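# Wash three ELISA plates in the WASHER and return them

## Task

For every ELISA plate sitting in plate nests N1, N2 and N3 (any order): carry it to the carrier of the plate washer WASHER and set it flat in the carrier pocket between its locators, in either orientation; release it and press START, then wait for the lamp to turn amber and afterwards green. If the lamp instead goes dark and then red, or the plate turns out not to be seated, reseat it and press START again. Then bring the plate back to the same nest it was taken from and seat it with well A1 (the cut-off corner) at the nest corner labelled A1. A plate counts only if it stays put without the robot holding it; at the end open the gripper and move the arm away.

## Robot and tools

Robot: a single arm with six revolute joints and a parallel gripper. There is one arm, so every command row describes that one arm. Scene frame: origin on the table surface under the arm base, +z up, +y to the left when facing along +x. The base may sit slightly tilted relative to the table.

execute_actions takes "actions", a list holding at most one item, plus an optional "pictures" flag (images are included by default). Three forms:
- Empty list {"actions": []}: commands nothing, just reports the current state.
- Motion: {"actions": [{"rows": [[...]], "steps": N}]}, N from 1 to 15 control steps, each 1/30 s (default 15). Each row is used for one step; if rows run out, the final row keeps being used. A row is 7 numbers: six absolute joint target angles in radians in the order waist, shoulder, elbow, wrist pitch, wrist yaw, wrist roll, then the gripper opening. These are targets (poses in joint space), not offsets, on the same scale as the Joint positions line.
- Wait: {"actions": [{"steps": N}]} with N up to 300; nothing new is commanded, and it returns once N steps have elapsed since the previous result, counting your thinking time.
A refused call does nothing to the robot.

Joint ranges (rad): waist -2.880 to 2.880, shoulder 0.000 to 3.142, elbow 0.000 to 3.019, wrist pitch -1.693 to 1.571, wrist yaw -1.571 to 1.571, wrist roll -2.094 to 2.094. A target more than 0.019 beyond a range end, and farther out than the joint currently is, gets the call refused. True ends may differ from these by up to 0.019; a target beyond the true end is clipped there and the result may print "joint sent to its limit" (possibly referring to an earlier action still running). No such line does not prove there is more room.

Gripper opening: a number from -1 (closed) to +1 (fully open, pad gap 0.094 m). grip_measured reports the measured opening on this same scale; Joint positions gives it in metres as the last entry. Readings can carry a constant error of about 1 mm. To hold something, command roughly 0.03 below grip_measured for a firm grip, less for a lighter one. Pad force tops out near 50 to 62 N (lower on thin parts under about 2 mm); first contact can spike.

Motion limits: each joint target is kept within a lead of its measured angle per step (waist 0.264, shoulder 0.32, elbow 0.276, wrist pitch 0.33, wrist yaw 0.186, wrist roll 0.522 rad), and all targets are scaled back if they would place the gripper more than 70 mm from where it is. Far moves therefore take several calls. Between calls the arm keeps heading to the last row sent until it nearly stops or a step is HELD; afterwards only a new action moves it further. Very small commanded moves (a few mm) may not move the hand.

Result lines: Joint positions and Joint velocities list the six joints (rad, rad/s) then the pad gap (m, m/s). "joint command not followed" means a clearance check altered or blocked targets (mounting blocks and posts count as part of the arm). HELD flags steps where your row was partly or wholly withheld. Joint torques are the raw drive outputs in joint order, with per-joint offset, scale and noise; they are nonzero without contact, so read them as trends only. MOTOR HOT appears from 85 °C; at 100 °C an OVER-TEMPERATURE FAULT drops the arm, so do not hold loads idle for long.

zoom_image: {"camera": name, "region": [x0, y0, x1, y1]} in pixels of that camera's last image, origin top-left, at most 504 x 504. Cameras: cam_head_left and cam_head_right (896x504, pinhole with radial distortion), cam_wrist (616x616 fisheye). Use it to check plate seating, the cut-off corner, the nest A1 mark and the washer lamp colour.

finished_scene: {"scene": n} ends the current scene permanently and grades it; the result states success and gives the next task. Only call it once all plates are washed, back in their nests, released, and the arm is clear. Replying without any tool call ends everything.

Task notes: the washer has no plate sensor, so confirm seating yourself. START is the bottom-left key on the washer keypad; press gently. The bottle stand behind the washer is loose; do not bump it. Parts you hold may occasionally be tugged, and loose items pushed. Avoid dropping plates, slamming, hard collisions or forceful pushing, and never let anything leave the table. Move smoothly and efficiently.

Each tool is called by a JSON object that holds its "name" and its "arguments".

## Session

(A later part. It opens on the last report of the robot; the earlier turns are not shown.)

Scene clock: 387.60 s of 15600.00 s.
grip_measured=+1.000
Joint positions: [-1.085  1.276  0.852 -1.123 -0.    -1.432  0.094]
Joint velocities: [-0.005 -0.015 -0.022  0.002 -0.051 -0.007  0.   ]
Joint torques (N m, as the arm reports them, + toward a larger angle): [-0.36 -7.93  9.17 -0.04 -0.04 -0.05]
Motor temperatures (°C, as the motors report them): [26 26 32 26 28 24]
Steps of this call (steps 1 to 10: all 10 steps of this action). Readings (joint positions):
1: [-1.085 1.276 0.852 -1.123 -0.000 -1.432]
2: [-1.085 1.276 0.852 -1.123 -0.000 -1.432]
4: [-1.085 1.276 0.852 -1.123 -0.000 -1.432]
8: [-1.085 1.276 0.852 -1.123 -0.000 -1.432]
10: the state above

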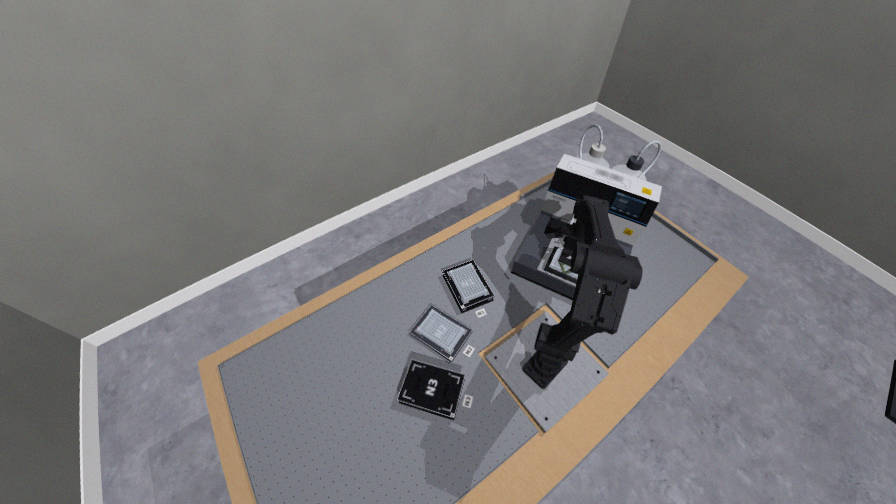

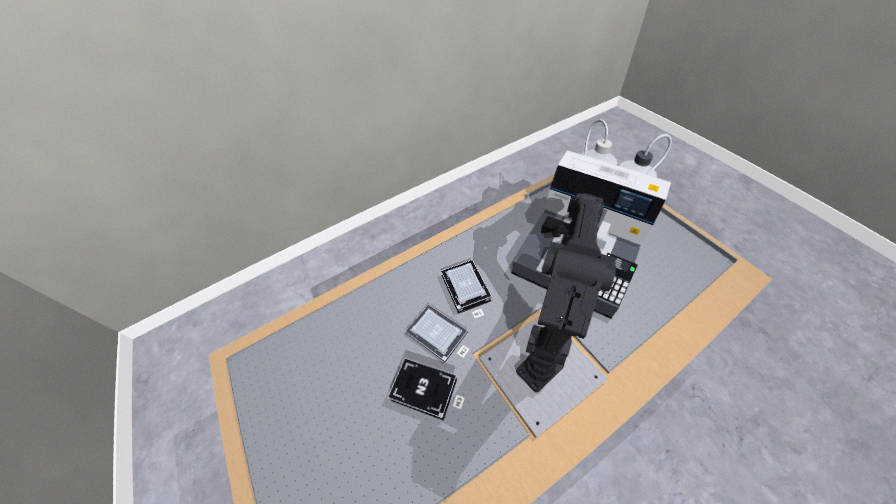

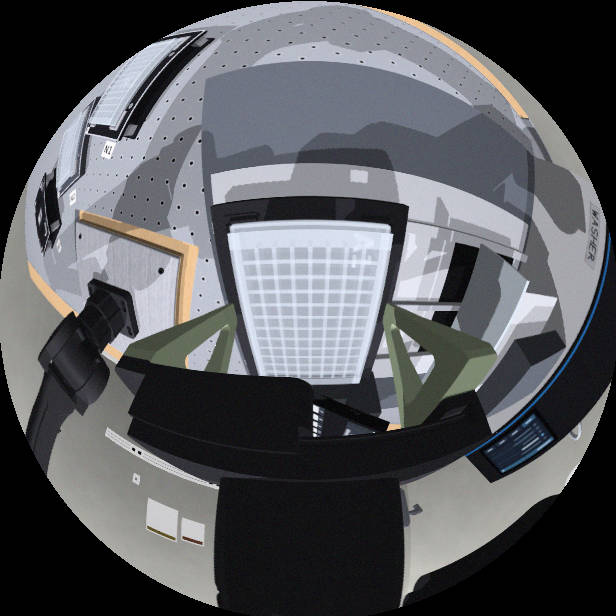

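Seated. Replay the START sequence.

{"name": "execute_actions", "arguments": {"actions": [{"rows":[[-1.085,1.25,0.849,-1.13,0,-1.43,1],[-1.085,1.23,0.849,-1.14,0,-1.43,1],[-1.085,1.21,0.88,-1.16,0,-1.43,1],[-1.085,1.19,0.9,-1.19,0,-1.43,1],[-1.085,1.17,0.92,-1.23,0,-1.43,1],[-1.085,1.15,0.94,-1.27,0,-1.43,1],[-1.085,1.13,0.96,-1.31,0,-1.43,1],[-1.085,1.11,0.98,-1.37,0,-1.43,1]],"steps":15}], "pictures": false}}

{"name": "execute_actions", "arguments": {"actions": [{"rows":[[-1.424,1.11,0.95,-1.37,0,-0.17,-1]],"steps":15}], "pictures": false}}

{"name": "execute_actions", "arguments": {"actions": [{"rows":[[-1.424,1.11,0.95,-1.37,0,-0.17,-1]],"steps":15}], "pictures": false}}

{"name": "execute_actions", "arguments": {"actions": [{"rows":[[-1.404,1.11,0.93,-1.34,0,-0.17,-1],[-1.404,1.117,0.91,-1.315,0,-0.17,-1],[-1.404,1.124,0.89,-1.29,0,-0.17,-1],[-1.404,1.131,0.87,-1.265,0,-0.17,-1],[-1.404,1.138,0.85,-1.24,0,-0.17,-1],[-1.404,1.145,0.83,-1.215,0,-0.17,-1],[-1.404,1.152,0.81,-1.19,0,-0.17,-1],[-1.404,1.159,0.79,-1.165,0,-0.17,-1],[-1.404,1.166,0.77,-1.14,0,-0.17,-1],[-1.404,1.173,0.75,-1.12,0,-0.17,-1],[-1.404,1.18,0.735,-1.105,0,-0.17,-1],[-1.404,1.185,0.725,-1.10,0,-0.17,-1]],"steps":15}], "pictures": false}}

{"name": "execute_actions", "arguments": {"actions": [{"steps":10}], "pictures": false}}

{"name": "execute_actions", "arguments": {"actions": [{"rows":[[-1.41,1.18,0.71,-1.10,0,-0.17,-1],[-1.41,1.18,0.70,-1.095,0,-0.17,-1],[-1.41,1.18,0.69,-1.09,0,-0.17,-1]],"steps":10}], "pictures": false}}

{"name": "execute_actions", "arguments": {"actions": [{"rows":[[-1.414,1.19,0.685,-1.07,0,-0.17,-1],[-1.414,1.20,0.675,-1.05,0,-0.17,-1]],"steps":12}]}}

{"name": "execute_actions", "arguments": {"actions": [{"rows":[[-1.414,1.16,0.75,-1.1,0,-0.17,-1],[-1.414,1.15,0.78,-1.12,0,-0.17,-1],[-1.414,1.14,0.81,-1.15,0,-0.17,-1],[-1.414,1.135,0.84,-1.19,0,-0.17,-1],[-1.414,1.13,0.87,-1.23,0,-0.17,-1],[-1.414,1.125,0.90,-1.27,0,-0.17,-1],[-1.414,1.12,0.93,-1.31,0,-0.17,-1],[-1.414,1.12,0.96,-1.35,0,-0.17,-1],[-1.414,1.12,0.99,-1.39,0,-0.17,-1],[-1.414,1.12,1.01,-1.41,0,-0.17,-1]],"steps":15}], "pictures": false}}

{"name": "execute_actions", "arguments": {"actions": [{"rows":[[-1.39,1.12,1.0,-1.41,0,-0.3,1],[-1.36,1.12,1.0,-1.41,0,-0.45,1],[-1.33,1.12,1.0,-1.41,0,-0.6,1],[-1.30,1.12,1.0,-1.41,0,-0.75,1],[-1.27,1.12,1.0,-1.41,0,-0.9,1],[-1.24,1.12,1.0,-1.41,0,-1.05,1],[-1.21,1.12,1.0,-1.41,0,-1.2,1],[-1.18,1.12,1.0,-1.41,0,-1.3,1],[-1.15,1.12,1.0,-1.41,0,-1.4,1],[-1.12,1.12,1.0,-1.41,0,-1.45,1],[-1.10,1.12,1.0,-1.41,0,-1.45,1],[-1.09,1.12,1.0,-1.41,0,-1.45,1],[-1.085,1.12,1.0,-1.41,0,-1.45,1]],"steps":15}], "pictures": false}}

{"name": "execute_actions", "arguments": {"actions": [{"steps":300}], "pictures": false}}

{"name": "execute_actions", "arguments": {"actions": [{"steps":180}]}}

Scene clock: 404.07 s of 15600.00 s.
grip_measured=+1.000
Joint positions: [-1.085  1.092  0.948 -1.358 -0.    -1.432  0.094]
Joint velocities: [ 0.005 -0.015 -0.007 -0.012 -0.037 -0.007  0.   ]
Joint torques (N m, as the arm reports them, + toward a larger angle): [-0.25 -4.87 13.11 -0.61 -0.04 -0.04]
Motor temperatures (°C, as the motors report them): [26 26 32 26 28 24]
Steps of this call (steps 1 to 15: the robot went on to your last target; steps 16 to 90: nothing new was sent; then 12.97 s passed at rest; steps 91 to 105: all 15 steps of this action). Readings (joint positions):
91: [-1.085 1.276 0.852 -1.123 -0.000 -1.432]
92: [-1.085 1.273 0.852 -1.124 -0.000 -1.432]
94: [-1.085 1.255 0.852 -1.144 -0.000 -1.432]
98: [-1.085 1.176 0.878 -1.275 -0.000 -1.432]
105: the state above

Scene clock: 404.57 s of 15600.00 s.
grip_measured=-0.993
Joint positions: [-1.432  1.098  0.948 -1.36   0.003 -0.293  0.   ]
Joint velocities: [ 0.034 -0.015 -0.012 -0.002 -0.022  0.755 -0.001]
Joint torques (N m, as the arm reports them, + toward a larger angle): [ 0.16 -5.22 10.5  -0.39 -0.1   0.09]
Motor temperatures (°C, as the motors report them): [26 26 32 26 28 24]
Steps of this call (steps 1 to 15: all 15 steps of this action). Readings (joint positions):
1: [-1.104 1.092 0.948 -1.359 -0.007 -1.361]
2: [-1.149 1.093 0.948 -1.360 -0.008 -1.275]
4: [-1.287 1.095 0.948 -1.360 -0.007 -1.094]
8: [-1.462 1.098 0.948 -1.360 0.003 -0.695]
15: the state above

Scene clock: 405.07 s of 15600.00 s.
grip_measured=-0.993
Joint positions: [-1.432  1.098  0.948 -1.36   0.003 -0.191  0.   ]
Joint velocities: [-0.015 -0.005  0.007 -0.002  0.007  0.051 -0.   ]
Joint torques (N m, as the arm reports them, + toward a larger angle): [ 0.28 -5.23 10.52 -0.43 -0.08  0.12]
Motor temperatures (°C, as the motors report them): [26 26 32 26 28 24]
Steps of this call (steps 1 to 15: all 15 steps of this action). Readings (joint positions):
1: [-1.432 1.098 0.948 -1.360 0.003 -0.272]
2: [-1.432 1.098 0.948 -1.360 0.003 -0.255]
4: [-1.432 1.098 0.948 -1.360 0.003 -0.230]
8: [-1.432 1.098 0.948 -1.360 0.003 -0.205]
15: the state above

Scene clock: 405.57 s of 15600.00 s.
grip_measured=-0.993
Joint positions: [-1.414  1.183  0.728 -1.119  0.003 -0.188  0.   ]
Joint velocities: [ 0.005  0.083 -0.12   0.066 -0.007  0.007 -0.001]
Joint torques (N m, as the arm reports them, + toward a larger angle): [ 0.3  -6.84  9.69  0.56 -0.07  0.1 ]
Motor temperatures (°C, as the motors report them): [26 26 32 26 28 24]
Steps of this call (steps 1 to 15: all 15 steps of this action). Readings (joint positions):
1: [-1.430 1.098 0.948 -1.358 0.003 -0.190]
2: [-1.427 1.098 0.944 -1.349 0.003 -0.189]
4: [-1.420 1.099 0.922 -1.312 0.003 -0.189]
8: [-1.414 1.120 0.841 -1.220 0.003 -0.188]
15: the state above

Scene clock: 405.90 s of 15600.00 s.
grip_measured=-0.993
Joint positions: [-1.414  1.184  0.726 -1.11   0.003 -0.187  0.   ]
Joint velocities: [-0.015  0.005  0.012 -0.007 -0.022  0.007 -0.   ]
Joint torques (N m, as the arm reports them, + toward a larger angle): [ 0.43 -6.22  9.21  0.33 -0.08  0.11]
Motor temperatures (°C, as the motors report them): [26 26 32 26 28 24]
Steps of this call (steps 1 to 10: the robot went on to your last target). Readings (joint positions):
1: [-1.414 1.184 0.726 -1.118 0.003 -0.188]
2: [-1.414 1.184 0.726 -1.116 0.003 -0.188]
4: [-1.414 1.184 0.726 -1.111 0.003 -0.187]
8: [-1.414 1.184 0.726 -1.110 0.003 -0.187]
10: the state above

Scene clock: 406.23 s of 15600.00 s.
grip_measured=-0.994
Joint positions: [-1.414  1.181  0.712 -1.102  0.003 -0.187  0.   ]
Joint velocities: [-0.005  0.005 -0.002  0.007 -0.022  0.007 -0.   ]
Joint torques (N m, as the arm reports them, + toward a larger angle): [ 0.03 -6.57  7.16  0.42 -0.08  0.1 ]
Motor temperatures (°C, as the motors report them): [26 26 32 26 28 24]
Steps of this call (steps 1 to 10: all 10 steps of this action). Readings (joint positions):
1: [-1.414 1.184 0.725 -1.110 0.003 -0.187]
2: [-1.414 1.184 0.724 -1.108 0.003 -0.187]
4: [-1.414 1.184 0.715 -1.102 0.003 -0.187]
8: [-1.414 1.181 0.712 -1.102 0.003 -0.187]
10: the state above

Scene clock: 406.63 s of 15600.00 s.
grip_measured=-0.994
Joint positions: [-1.414  1.177  0.706 -1.091  0.003 -0.187  0.   ]
Joint velocities: [-0.015  0.005  0.002 -0.022 -0.037 -0.022  0.001]
Joint torques (N m, as the arm reports them, + toward a larger angle): [-0.23 -4.1   6.35  1.7  -0.08  0.11]
Motor temperatures (°C, as the motors report them): [26 26 32 26 28 24]
Steps of this call (steps 1 to 12: all 12 steps of this action). Readings (joint positions):
1: [-1.414 1.181 0.711 -1.099 0.003 -0.187]
2: [-1.414 1.181 0.709 -1.095 0.003 -0.187]
4: [-1.414 1.178 0.706 -1.092 0.003 -0.187]
8: [-1.414 1.177 0.706 -1.091 0.003 -0.187]
12: the state above

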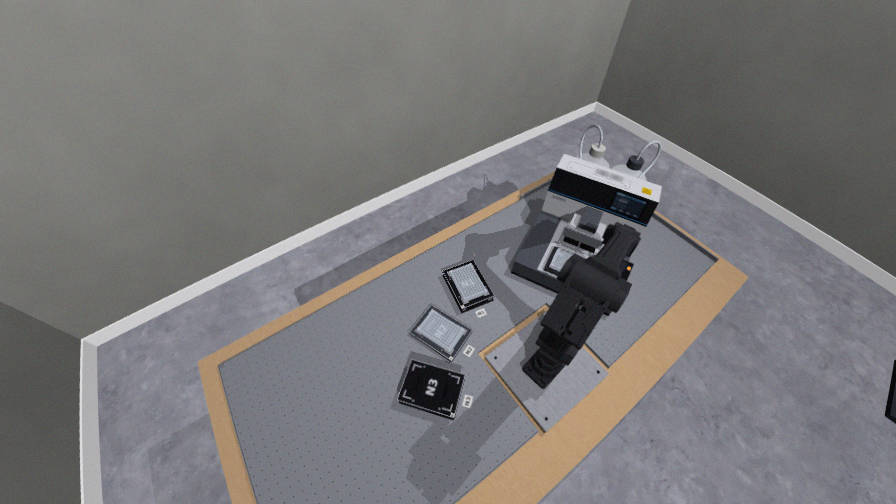

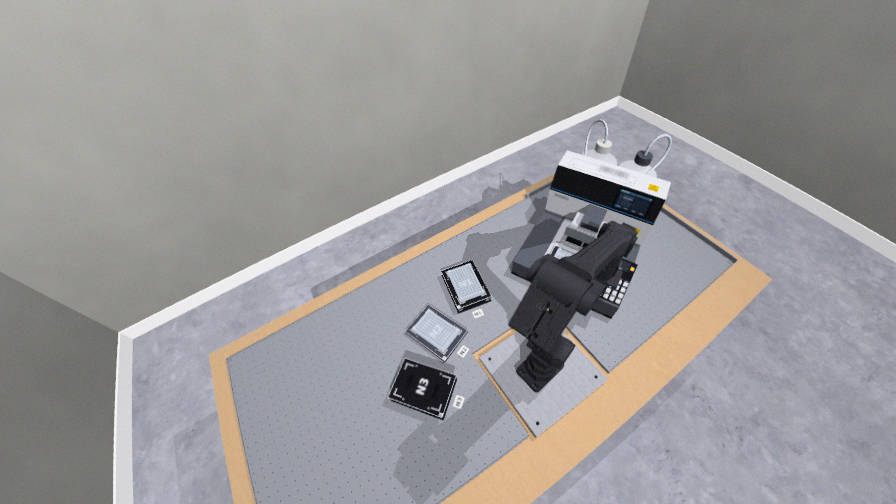

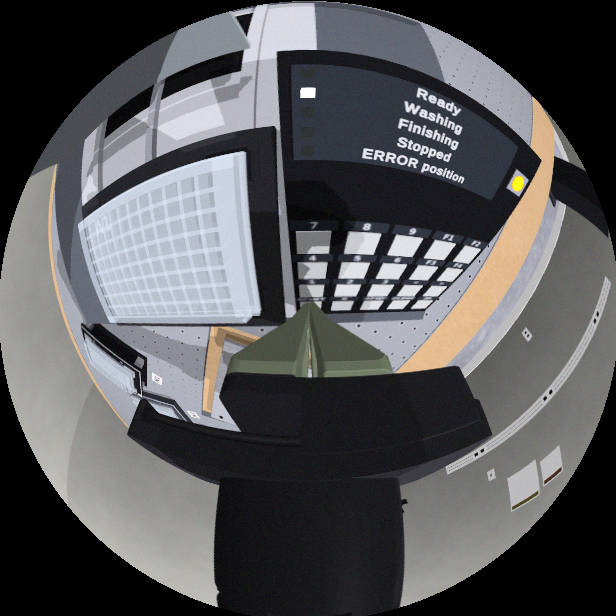

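Scene clock: 407.13 s of 15600.00 s.
grip_measured=-0.994
Joint positions: [-1.414  1.114  0.986 -1.392  0.003 -0.187  0.   ]
Joint velocities: [-0.005 -0.093  0.007 -0.115  0.007 -0.007 -0.001]
Joint torques (N m, as the arm reports them, + toward a larger angle): [-0.29 -5.45 12.62 -0.54 -0.07  0.11]
Motor temperatures (°C, as the motors report them): [26 26 32 26 28 24]
Steps of this call (steps 1 to 15: all 15 steps of this action). Readings (joint positions):
1: [-1.414 1.174 0.707 -1.094 0.003 -0.187]
2: [-1.414 1.172 0.710 -1.100 0.003 -0.187]
4: [-1.414 1.167 0.729 -1.135 0.003 -0.187]
8: [-1.414 1.152 0.839 -1.271 0.003 -0.187]
15: the state above

Scene clock: 407.63 s of 15600.00 s.
grip_measured=+1.000
Joint positions: [-1.078  1.113  0.986 -1.4    0.001 -1.284  0.094]
Joint velocities: [ 0.063 -0.015  0.017 -0.002 -0.066 -1.121  0.   ]
Joint torques (N m, as the arm reports them, + toward a larger angle): [-1.37 -6.32 11.58 -0.54 -0.11 -0.19]
Motor temperatures (°C, as the motors report them): [26 26 32 26 28 24]
Steps of this call (steps 1 to 15: all 15 steps of this action). Readings (joint positions):
1: [-1.413 1.113 0.986 -1.396 0.003 -0.202]
2: [-1.409 1.113 0.986 -1.399 0.003 -0.243]
4: [-1.378 1.113 0.986 -1.400 0.003 -0.386]
8: [-1.248 1.113 0.986 -1.400 0.003 -0.775]
15: the state above

Scene clock: 417.63 s of 15600.00 s.
grip_measured=+1.000
Joint positions: [-1.077  1.113  0.986 -1.4    0.001 -1.433  0.094]
Joint velocities: [ 0.005  0.005  0.002 -0.007  0.037  0.007  0.   ]
Joint torques (N m, as the arm reports them, + toward a larger angle): [-0.74 -6.08 11.52 -0.58 -0.1  -0.24]
Motor temperatures (°C, as the motors report them): [26 26 33 26 28 24]
Steps of this call (steps 1 to 30: the robot went on to your last target; steps 31 to 300: nothing new was sent). Readings (joint positions):
1: [-1.077 1.113 0.986 -1.400 0.001 -1.314]
2: [-1.077 1.113 0.986 -1.400 0.001 -1.338]
4: [-1.077 1.113 0.986 -1.400 0.001 -1.372]
8: [-1.077 1.113 0.986 -1.400 0.001 -1.409]
300: the state above
The arm was judged still, so your last target was given up. Only a new action makes it travel on or press farther. Fingers that are still opening or closing keep moving.

Scene clock: 423.63 s of 15600.00 s.
grip_measured=+1.000
Joint positions: [-1.077  1.113  0.986 -1.4    0.001 -1.433  0.094]
Joint velocities: [ 0.005  0.015 -0.002 -0.012  0.022  0.037  0.   ]
Joint torques (N m, as the arm reports them, + toward a larger angle): [-0.79 -6.13 11.52 -0.56 -0.1  -0.24]
Motor temperatures (°C, as the motors report them): [26 26 33 26 28 24]
Steps of this call (steps 1 to 180: nothing new was sent). Readings (joint positions):
1: [-1.077 1.113 0.986 -1.400 0.001 -1.433]
2: [-1.077 1.113 0.986 -1.400 0.001 -1.433]
4: [-1.077 1.113 0.986 -1.400 0.001 -1.433]
8: [-1.077 1.113 0.986 -1.400 0.001 -1.433]
180: the state above

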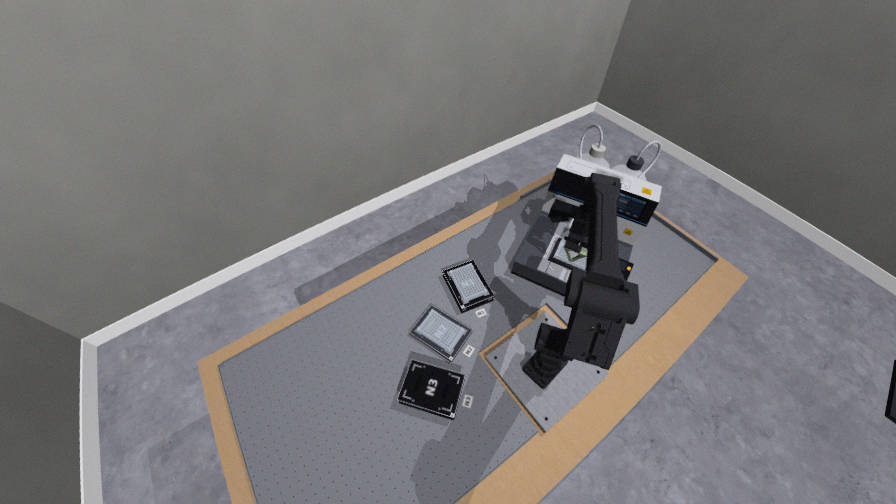

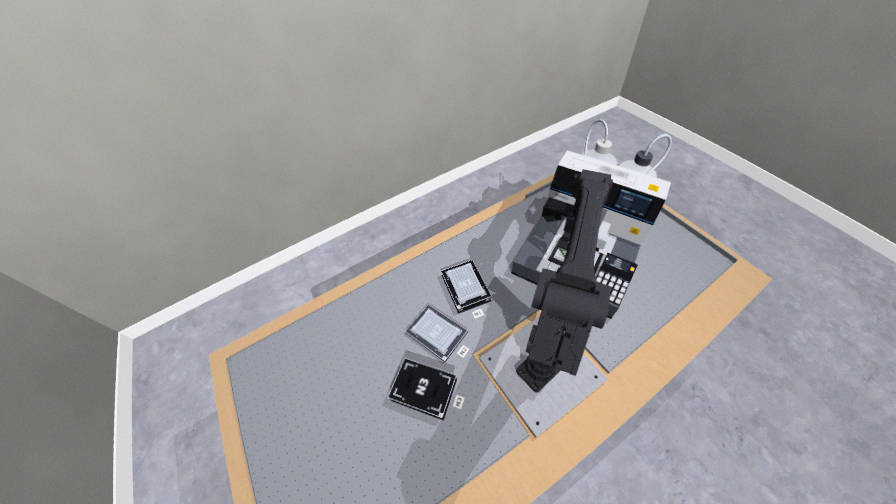

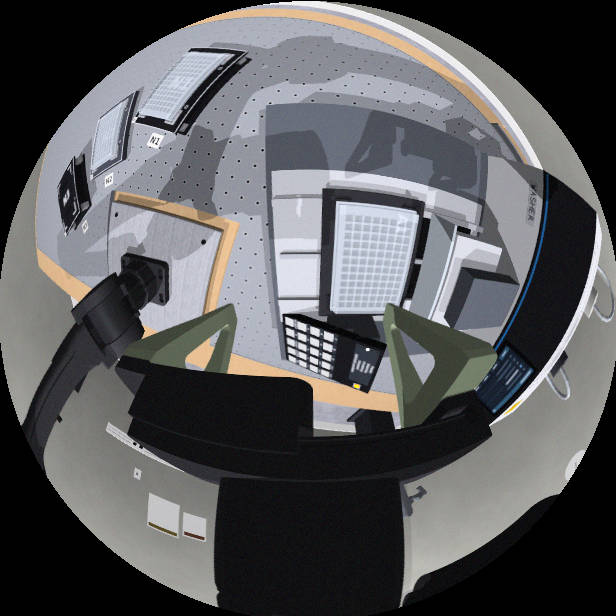

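{"name": "execute_actions", "arguments": {"actions": [{"rows":[[-1.098,1.13,0.97,-1.375,0,-1.45,1],[-1.098,1.138,0.957,-1.35,0,-1.45,1],[-1.098,1.146,0.944,-1.325,0,-1.45,1],[-1.098,1.154,0.931,-1.30,0,-1.45,1],[-1.098,1.162,0.918,-1.275,0,-1.45,1],[-1.098,1.17,0.905,-1.25,0,-1.45,1],[-1.098,1.178,0.892,-1.225,0,-1.45,1],[-1.098,1.186,0.879,-1.2,0,-1.45,1],[-1.098,1.194,0.866,-1.175,0,-1.45,1],[-1.098,1.202,0.855,-1.15,0,-1.45,1],[-1.098,1.21,0.848,-1.13,0,-1.45,1],[-1.098,1.21,0.845,-1.12,0,-1.45,1]],"steps":15}], "pictures": false}}

{"name": "execute_actions", "arguments": {"actions": [{"steps":10}]}}

{"name": "execute_actions", "arguments": {"actions": [{"rows":[[-1.09,1.225,0.85,-1.12,0,-1.44,1],[-1.09,1.232,0.85,-1.12,0,-1.44,1],[-1.09,1.239,0.85,-1.12,0,-1.44,1],[-1.09,1.246,0.85,-1.12,0,-1.44,1],[-1.09,1.253,0.85,-1.119,0,-1.44,1],[-1.09,1.26,0.85,-1.118,0,-1.44,1],[-1.09,1.267,0.85,-1.117,0,-1.44,1],[-1.09,1.274,0.85,-1.115,0,-1.44,1],[-1.09,1.281,0.85,-1.113,0,-1.44,1],[-1.09,1.286,0.85,-1.111,0,-1.44,1]],"steps":15}]}}

Scene clock: 430.17 s of 15600.00 s.
grip_measured=+1.000
Joint positions: [-1.087  1.209  0.851 -1.138  0.001 -1.433  0.094]
Joint velocities: [-0.005  0.034 -0.032  0.081 -0.007 -0.081  0.   ]
Joint torques (N m, as the arm reports them, + toward a larger angle): [-0.91 -8.01  9.4   0.38 -0.11 -0.23]
Motor temperatures (°C, as the motors report them): [26 26 33 26 28 24]
Steps of this call (steps 1 to 90: nothing new was sent; then 3.03 s passed at rest; steps 91 to 105: all 15 steps of this action). Readings (joint positions):
91: [-1.078 1.113 0.986 -1.397 0.001 -1.433]
92: [-1.080 1.113 0.983 -1.387 0.001 -1.433]
94: [-1.084 1.116 0.969 -1.350 0.001 -1.433]
98: [-1.087 1.145 0.918 -1.256 0.001 -1.433]
105: the state above

Scene clock: 430.50 s of 15600.00 s.
grip_measured=+1.000
Joint positions: [-1.087  1.209  0.85  -1.13   0.001 -1.433  0.094]
Joint velocities: [-0.015  0.005  0.017 -0.017 -0.037 -0.051  0.   ]
Joint torques (N m, as the arm reports them, + toward a larger angle): [-0.98 -8.17  9.17  0.48 -0.11 -0.23]
Motor temperatures (°C, as the motors report them): [26 26 33 26 28 24]
Steps of this call (steps 1 to 10: the robot went on to your last target). Readings (joint positions):
1: [-1.087 1.209 0.850 -1.135 0.001 -1.433]
2: [-1.087 1.209 0.850 -1.134 0.001 -1.433]
4: [-1.087 1.209 0.850 -1.131 0.001 -1.433]
8: [-1.087 1.209 0.850 -1.130 0.001 -1.433]
10: the state above

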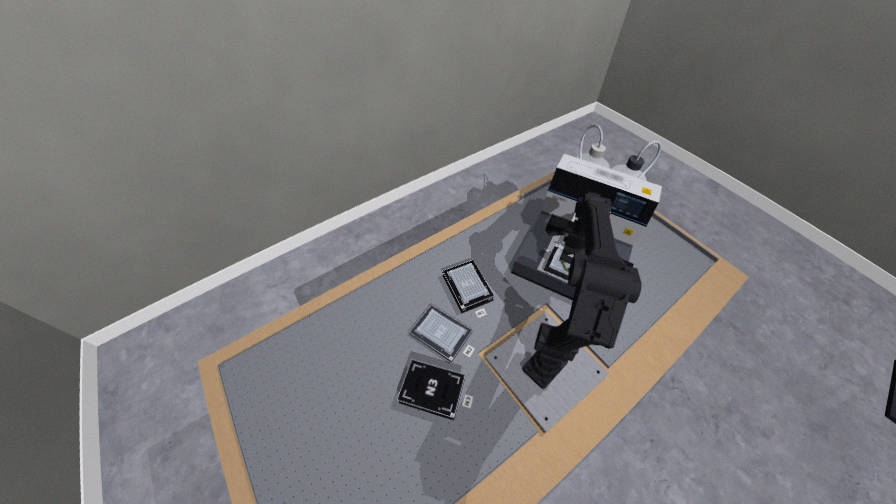

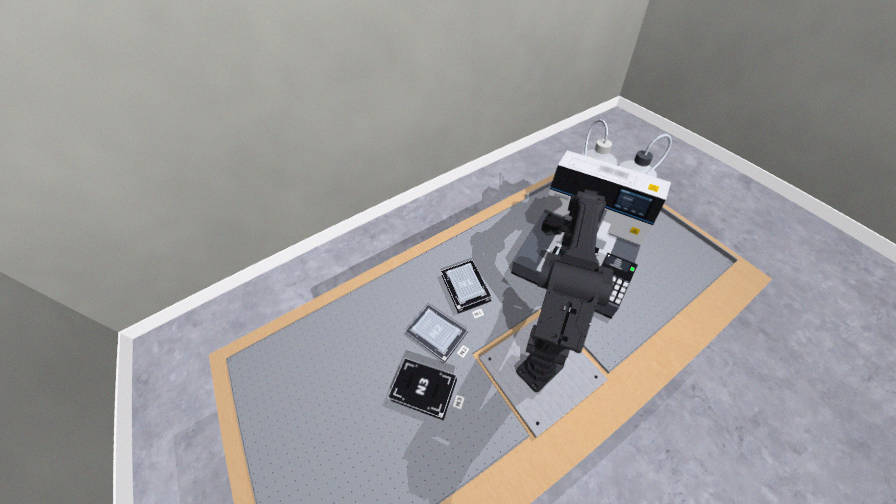

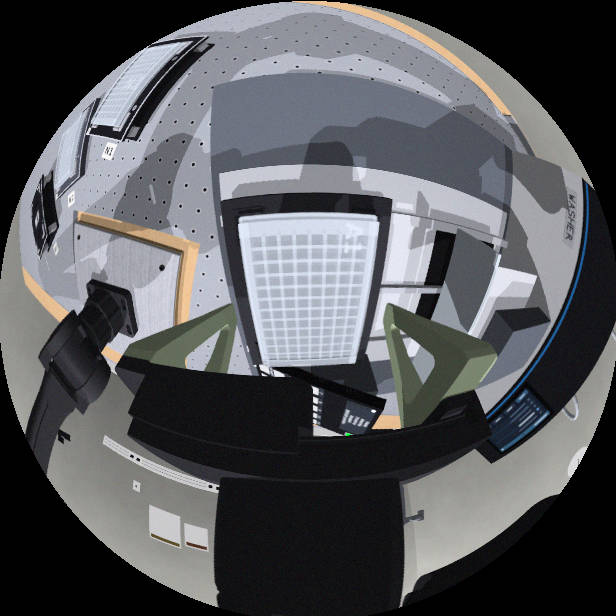

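Scene clock: 431.00 s of 15600.00 s.
grip_measured=+1.000
Joint positions: [-1.087  1.276  0.85  -1.121  0.001 -1.433  0.094]
Joint velocities: [-0.015  0.005  0.007 -0.007  0.007 -0.022  0.   ]
Joint torques (N m, as the arm reports them, + toward a larger angle): [-0.51 -7.83  9.31  0.26 -0.12 -0.14]
Motor temperatures (°C, as the motors report them): [26 26 33 26 28 24]
Steps of this call (steps 1 to 15: all 15 steps of this action). Readings (joint positions):
1: [-1.087 1.209 0.850 -1.130 0.001 -1.433]
2: [-1.087 1.210 0.850 -1.130 0.001 -1.433]
4: [-1.087 1.213 0.850 -1.130 0.001 -1.433]
8: [-1.087 1.239 0.850 -1.128 0.001 -1.433]
15: the state above

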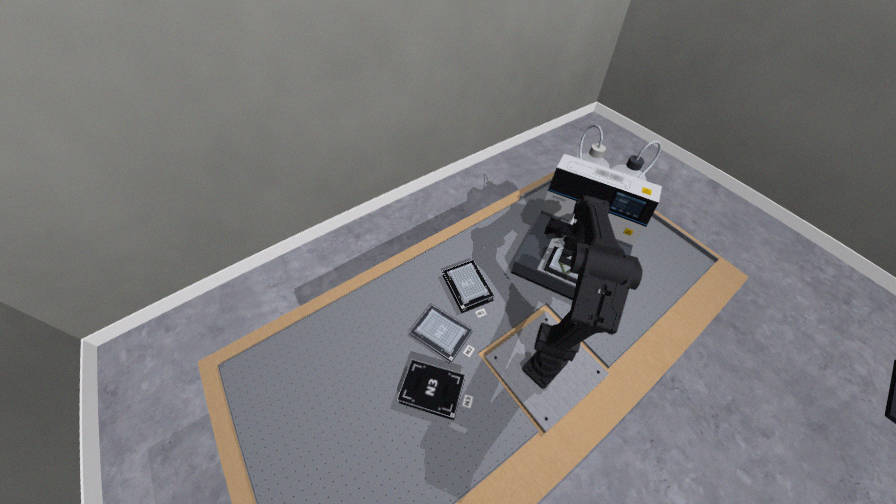

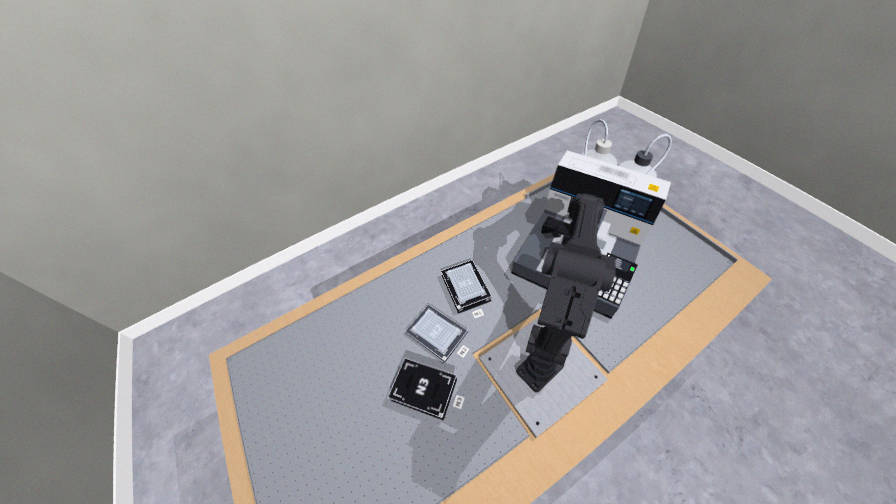

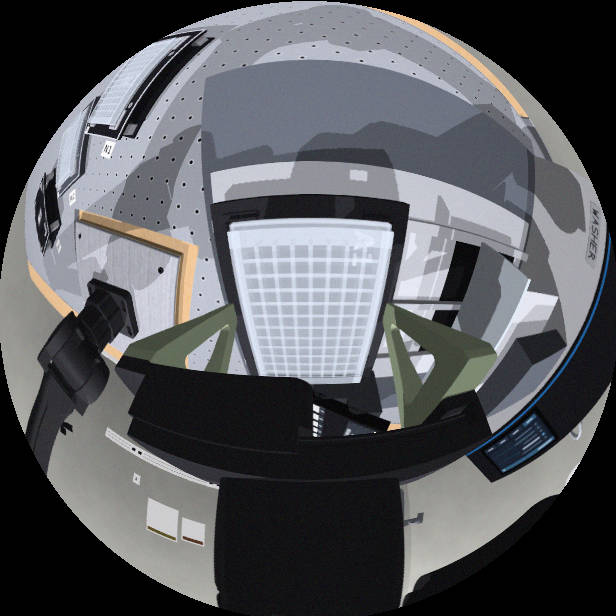

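{"name": "execute_actions", "arguments": {"actions": [{"rows":[[-1.09,1.285,0.85,-1.118,0,-1.44,0.85],[-1.09,1.285,0.85,-1.118,0,-1.44,0.75],[-1.09,1.285,0.85,-1.118,0,-1.44,0.67]],"steps":10}], "pictures": false}}

{"name": "execute_actions", "arguments": {"actions": [{"rows":[[-1.09,1.27,0.85,-1.125,0,-1.44,0.67],[-1.09,1.262,0.85,-1.128,0,-1.44,0.67],[-1.09,1.254,0.85,-1.131,0,-1.44,0.67],[-1.09,1.246,0.85,-1.134,0,-1.44,0.67],[-1.09,1.238,0.85,-1.137,0,-1.44,0.67],[-1.09,1.23,0.85,-1.14,0,-1.44,0.67],[-1.09,1.222,0.87,-1.14,0,-1.44,0.67],[-1.09,1.215,0.89,-1.15,0,-1.44,0.67],[-1.09,1.21,0.91,-1.17,0,-1.44,0.67],[-1.09,1.21,0.93,-1.2,0,-1.44,0.67],[-1.09,1.21,0.95,-1.23,0,-1.44,0.67],[-1.09,1.21,0.97,-1.26,0,-1.44,0.67],[-1.09,1.21,0.99,-1.28,0,-1.44,0.67],[-1.09,1.21,1.01,-1.3,0,-1.44,0.67],[-1.09,1.21,1.03,-1.33,0,-1.44,0.67]],"steps":15}], "pictures": false}}

{"name": "execute_actions", "arguments": {"actions": [{"rows":[[-1.08,1.21,1.05,-1.35,0,-1.42,0.67],[-1.05,1.21,1.06,-1.36,0,-1.38,0.67],[-1.01,1.21,1.06,-1.37,0,-1.33,0.67],[-0.96,1.21,1.06,-1.37,0,-1.27,0.67],[-0.905,1.21,1.06,-1.37,0,-1.21,0.67],[-0.85,1.21,1.06,-1.37,0,-1.15,0.67],[-0.795,1.21,1.06,-1.37,0,-1.09,0.67],[-0.74,1.21,1.06,-1.37,0,-1.03,0.67],[-0.685,1.21,1.06,-1.37,0,-0.97,0.67],[-0.63,1.21,1.06,-1.37,0,-0.91,0.67],[-0.575,1.21,1.06,-1.37,0,-0.85,0.67],[-0.52,1.21,1.06,-1.37,0,-0.79,0.67],[-0.465,1.21,1.06,-1.37,0,-0.73,0.67],[-0.41,1.21,1.06,-1.37,0,-0.67,0.67],[-0.355,1.21,1.06,-1.37,0,-0.61,0.67]],"steps":15}], "pictures": false}}

{"name": "execute_actions", "arguments": {"actions": [{"rows":[[-0.3,1.21,1.06,-1.37,0,-0.55,0.67],[-0.245,1.21,1.06,-1.37,0,-0.49,0.67],[-0.19,1.21,1.06,-1.37,0,-0.43,0.67],[-0.135,1.21,1.06,-1.37,0,-0.37,0.67],[-0.08,1.21,1.06,-1.37,0,-0.31,0.67],[-0.025,1.21,1.06,-1.37,0,-0.25,0.67],[0.03,1.21,1.06,-1.37,0,-0.19,0.67],[0.085,1.21,1.06,-1.37,0,-0.13,0.67],[0.14,1.21,1.06,-1.37,0,-0.07,0.67],[0.195,1.21,1.06,-1.37,0,-0.01,0.67],[0.25,1.21,1.06,-1.37,0,0.05,0.67],[0.305,1.21,1.06,-1.37,0,0.11,0.67],[0.36,1.21,1.06,-1.37,0,0.17,0.67],[0.415,1.21,1.06,-1.37,0,0.23,0.67],[0.47,1.21,1.06,-1.37,0,0.29,0.67]],"steps":15}], "pictures": false}}

{"name": "execute_actions", "arguments": {"actions": [{"rows":[[0.525,1.21,1.06,-1.37,0,0.35,0.67],[0.58,1.21,1.06,-1.37,0,0.41,0.67],[0.635,1.21,1.06,-1.37,0,0.45,0.67],[0.69,1.21,1.06,-1.37,0,0.48,0.67],[0.745,1.21,1.06,-1.37,0,0.48,0.67],[0.80,1.22,1.02,-1.35,0,0.48,0.67],[0.85,1.23,1.01,-1.33,0,0.48,0.67],[0.895,1.24,1.0,-1.31,0,0.48,0.67],[0.935,1.25,0.99,-1.29,0,0.48,0.67],[0.97,1.26,0.98,-1.27,0,0.48,0.67],[0.995,1.27,0.97,-1.25,0,0.48,0.67],[1.012,1.28,0.96,-1.23,0,0.48,0.67],[1.022,1.29,0.95,-1.21,0,0.48,0.67],[1.027,1.30,0.94,-1.19,0,0.48,0.67],[1.028,1.31,0.93,-1.17,0,0.48,0.67]],"steps":15}], "pictures": false}}

{"name": "execute_actions", "arguments": {"actions": [{"rows":[[1.028,1.318,0.917,-1.15,0,0.48,0.67],[1.028,1.326,0.904,-1.13,0,0.48,0.67],[1.028,1.334,0.891,-1.11,0,0.48,0.67],[1.028,1.342,0.878,-1.09,0,0.48,0.67],[1.028,1.35,0.865,-1.07,0,0.48,0.67],[1.028,1.358,0.852,-1.05,0,0.48,0.67],[1.028,1.366,0.842,-1.03,0,0.48,0.67],[1.028,1.372,0.836,-1.015,0,0.48,0.67],[1.028,1.377,0.834,-1.003,0,0.48,0.67]],"steps":15}], "pictures": false}}

{"name": "execute_actions", "arguments": {"actions": [{"steps":8}]}}

{"name": "zoom_image", "arguments": {"camera": "cam_wrist", "region": [170,150,450,400]}}

Scene clock: 449.40 s of 15600.00 s.
grip_measured=+0.689
Joint positions: [-1.087  1.276  0.85  -1.121  0.001 -1.433  0.079]
Joint velocities: [ 0.015 -0.005  0.017  0.012  0.081  0.022  0.   ]
Joint torques (N m, as the arm reports them, + toward a larger angle): [-0.41 -7.86  9.26 -0.05 -0.12 -0.13]
Motor temperatures (°C, as the motors report them): [26 26 33 26 28 24]
Steps of this call (steps 1 to 15: the robot went on to your last target; steps 16 to 90: nothing new was sent; then 15.07 s passed at rest; steps 91 to 100: all 10 steps of this action). Readings (joint positions):
91: [-1.087 1.276 0.850 -1.121 0.001 -1.433]
92: [-1.087 1.276 0.850 -1.121 0.001 -1.433]
94: [-1.087 1.276 0.850 -1.121 0.001 -1.433]
98: [-1.087 1.276 0.850 -1.121 0.001 -1.433]
100: the state above

Scene clock: 449.90 s of 15600.00 s.
grip_measured=+0.689
Joint positions: [-1.087  1.225  0.931 -1.276  0.001 -1.433  0.079]
Joint velocities: [-0.005 -0.015  0.632 -0.672 -0.022 -0.007 -0.001]
Joint torques (N m, as the arm reports them, + toward a larger angle): [-0.42 -9.82 15.32 -0.36 -0.12 -0.14]
Motor temperatures (°C, as the motors report them): [26 26 33 26 28 24]
Steps of this call (steps 1 to 15: all 15 steps of this action). Readings (joint positions):
1: [-1.087 1.276 0.850 -1.121 0.001 -1.433]
2: [-1.087 1.276 0.850 -1.121 0.001 -1.433]
4: [-1.087 1.274 0.850 -1.122 0.001 -1.433]
8: [-1.087 1.252 0.850 -1.131 0.001 -1.433]
15: the state above

Scene clock: 450.40 s of 15600.00 s.
grip_measured=+0.689
Joint positions: [-0.441  1.218  1.023 -1.356  0.001 -0.862  0.079]
Joint velocities: [ 1.548 -0.015 -0.007  0.002 -0.007  1.634  0.   ]
Joint torques (N m, as the arm reports them, + toward a larger angle): [-0.83 -9.25 13.4  -0.66 -0.11  0.1 ]
Motor temperatures (°C, as the motors report them): [26 26 33 26 28 24]
Steps of this call (steps 1 to 15: all 15 steps of this action). Readings (joint positions):
1: [-1.087 1.225 0.954 -1.299 0.001 -1.433]
2: [-1.085 1.224 0.975 -1.319 0.001 -1.427]
4: [-1.060 1.222 1.009 -1.343 0.001 -1.389]
8: [-0.875 1.218 1.023 -1.354 0.002 -1.234]
15: the state above

Scene clock: 450.90 s of 15600.00 s.
grip_measured=+0.689
Joint positions: [ 0.375  1.218  1.023 -1.357  0.001  0.026  0.079]
Joint velocities: [ 1.578 -0.005  0.007 -0.002  0.081  1.648 -0.001]
Joint torques (N m, as the arm reports them, + toward a larger angle): [ 0.14 -9.89 13.53 -0.7  -0.04  0.06]
Motor temperatures (°C, as the motors report them): [26 26 33 26 28 24]
Steps of this call (steps 1 to 15: all 15 steps of this action). Readings (joint positions):
1: [-0.387 1.218 1.023 -1.357 0.001 -0.805]
2: [-0.335 1.218 1.023 -1.357 0.001 -0.747]
4: [-0.230 1.218 1.023 -1.357 0.001 -0.630]
8: [-0.013 1.218 1.023 -1.357 0.001 -0.392]
15: the state above

Scene clock: 451.40 s of 15600.00 s.
grip_measured=+0.689
Joint positions: [ 1.039  1.267  0.964 -1.215  0.     0.443  0.079]
Joint velocities: [ 0.181  0.376 -0.33   0.559  0.022  0.066  0.001]
Joint torques (N m, as the arm reports them, + toward a larger angle): [-1.02 -7.08  8.77  0.22  0.02  0.11]
Motor temperatures (°C, as the motors report them): [26 26 33 26 28 24]
Steps of this call (steps 1 to 15: all 15 steps of this action). Readings (joint positions):
1: [0.430 1.218 1.023 -1.357 0.001 0.085]
2: [0.485 1.218 1.023 -1.357 0.001 0.145]
4: [0.594 1.218 1.023 -1.357 0.001 0.253]
8: [0.812 1.218 1.022 -1.343 0.001 0.377]
15: the state above

Scene clock: 451.90 s of 15600.00 s.
grip_measured=+0.689
Joint positions: [ 1.04   1.37   0.839 -1.015  0.     0.462  0.079]
Joint velocities: [-0.005  0.005 -0.002  0.061  0.022  0.081 -0.001]
Joint torques (N m, as the arm reports them, + toward a larger angle): [-0.44 -9.1   8.38  0.24  0.03  0.09]
Motor temperatures (°C, as the motors report them): [26 26 33 26 28 24]
Steps of this call (steps 1 to 15: all 15 steps of this action). Readings (joint positions):
1: [1.042 1.280 0.951 -1.196 0.000 0.446]
2: [1.042 1.293 0.938 -1.176 0.000 0.450]
4: [1.040 1.315 0.910 -1.136 0.000 0.454]
8: [1.040 1.349 0.858 -1.060 0.000 0.459]
15: the state above

Scene clock: 452.17 s of 15600.00 s.
grip_measured=+0.689
Joint positions: [ 1.04   1.37   0.839 -1.013  0.     0.462  0.079]
Joint velocities: [ 0.005 -0.024 -0.012 -0.002 -0.081 -0.022 -0.001]
Joint torques (N m, as the arm reports them, + toward a larger angle): [-0.44 -9.22  8.36  0.4   0.03  0.1 ]
Motor temperatures (°C, as the motors report them): [26 26 33 26 28 24]
Steps of this call (steps 1 to 8: the robot went on to your last target). Readings (joint positions):
1: [1.040 1.370 0.839 -1.014 0.000 0.462]
2: [1.040 1.370 0.839 -1.014 0.000 0.462]
4: [1.040 1.370 0.839 -1.013 0.000 0.462]
8: the state above

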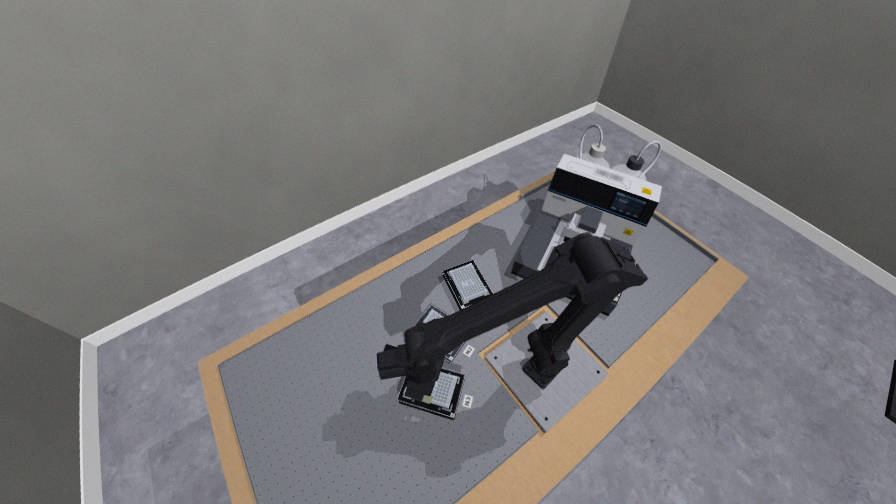

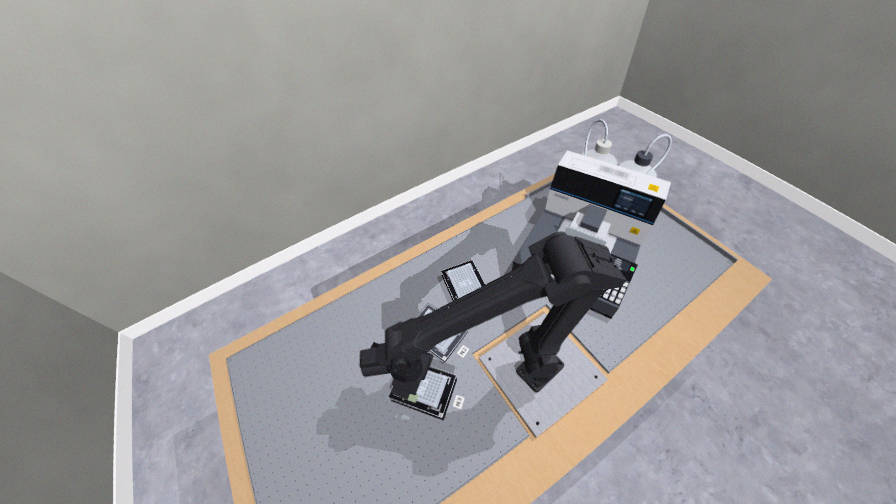

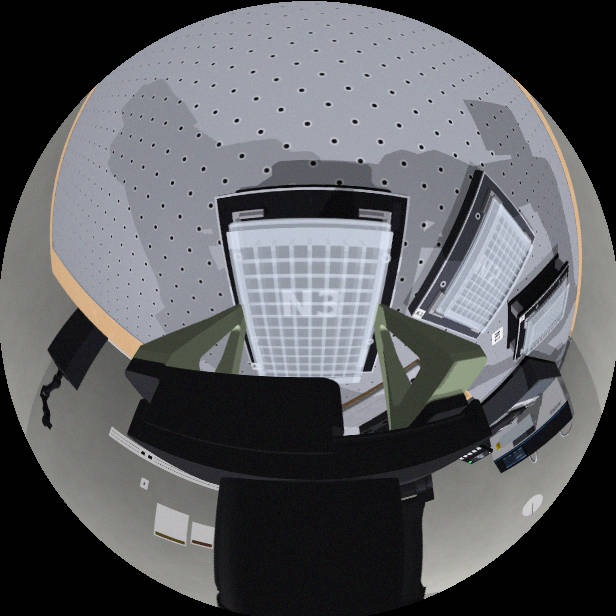

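Region (170, 150, 450, 400) of cam_wrist's 616x616 image, scaled by 1.800, with more detail than that image has; it fills the top 450 rows of this view, and the rest is white.

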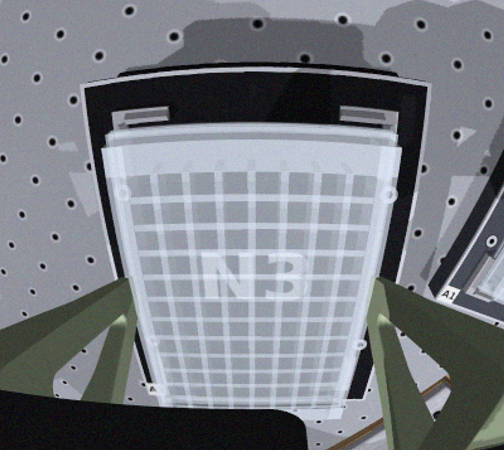

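{"name": "execute_actions", "arguments": {"actions": [{"rows":[[1.035,1.39,0.836,-1.005,0,0.47,0.67],[1.035,1.395,0.836,-1.005,0,0.47,0.67],[1.035,1.40,0.836,-1.005,0,0.47,0.67],[1.035,1.405,0.836,-1.005,0,0.47,0.67],[1.035,1.41,0.836,-1.005,0,0.47,0.67],[1.035,1.415,0.836,-1.005,0,0.47,0.67],[1.035,1.42,0.836,-1.005,0,0.47,0.67],[1.035,1.425,0.836,-1.005,0,0.47,0.67]],"steps":15}]}}

{"name": "zoom_image", "arguments": {"camera": "cam_wrist", "region": [170,150,450,400]}}

Scene clock: 455.33 s of 15600.00 s.
grip_measured=+0.689
Joint positions: [ 1.04   1.408  0.839 -1.011 -0.001  0.463  0.079]
Joint velocities: [ 0.005  0.005 -0.002 -0.012  0.11   0.007 -0.   ]
Joint torques (N m, as the arm reports them, + toward a larger angle): [-0.03 -9.    8.31  0.12  0.05  0.  ]
Motor temperatures (°C, as the motors report them): [26 26 33 26 28 24]
Steps of this call (steps 1 to 15: the robot went on to your last target; steps 16 to 80: nothing new was sent; steps 81 to 95: all 15 steps of this action). Readings (joint positions):
81: [1.040 1.370 0.839 -1.013 0.000 0.463]
82: [1.040 1.371 0.839 -1.013 0.000 0.463]
84: [1.040 1.374 0.839 -1.013 0.000 0.463]
88: [1.040 1.394 0.839 -1.013 0.000 0.463]
95: the state above

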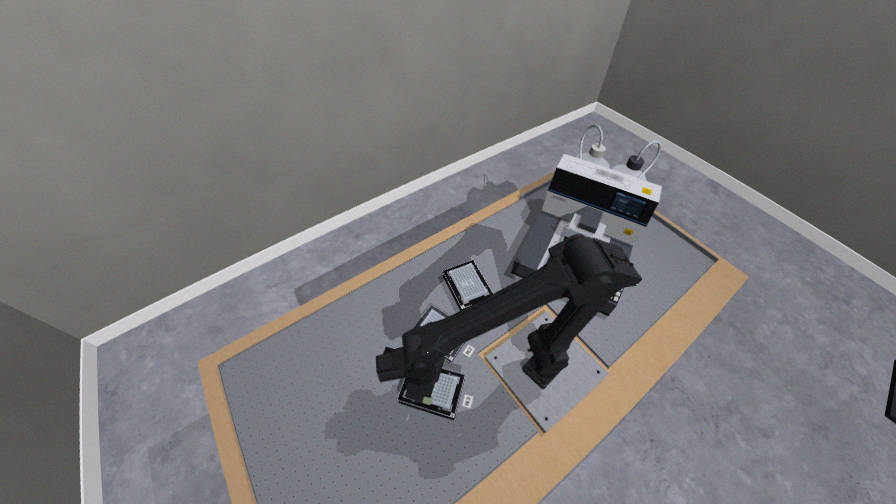

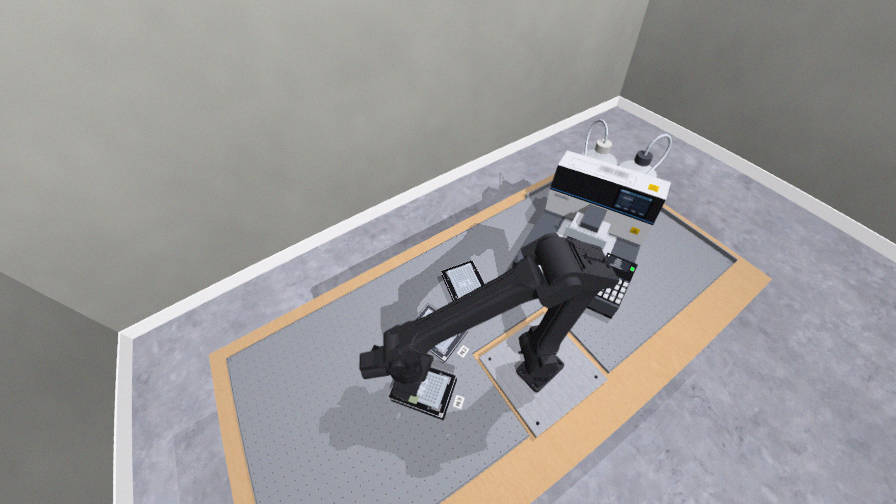

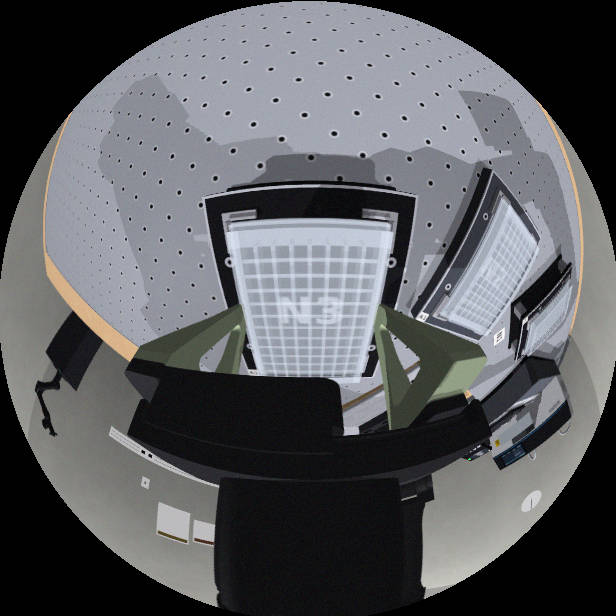

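Region (170, 150, 450, 400) of cam_wrist's 616x616 image, scaled by 1.800, with more detail than that image has; it fills the top 450 rows of this view, and the rest is white.

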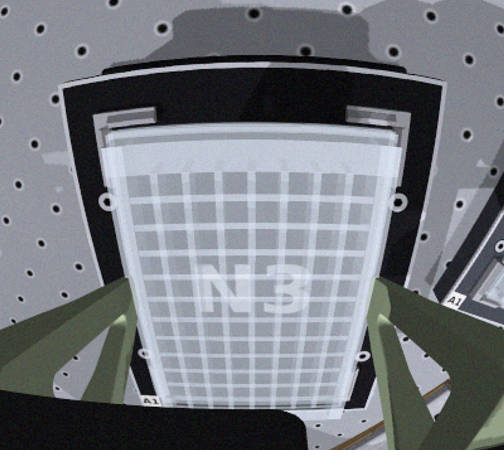

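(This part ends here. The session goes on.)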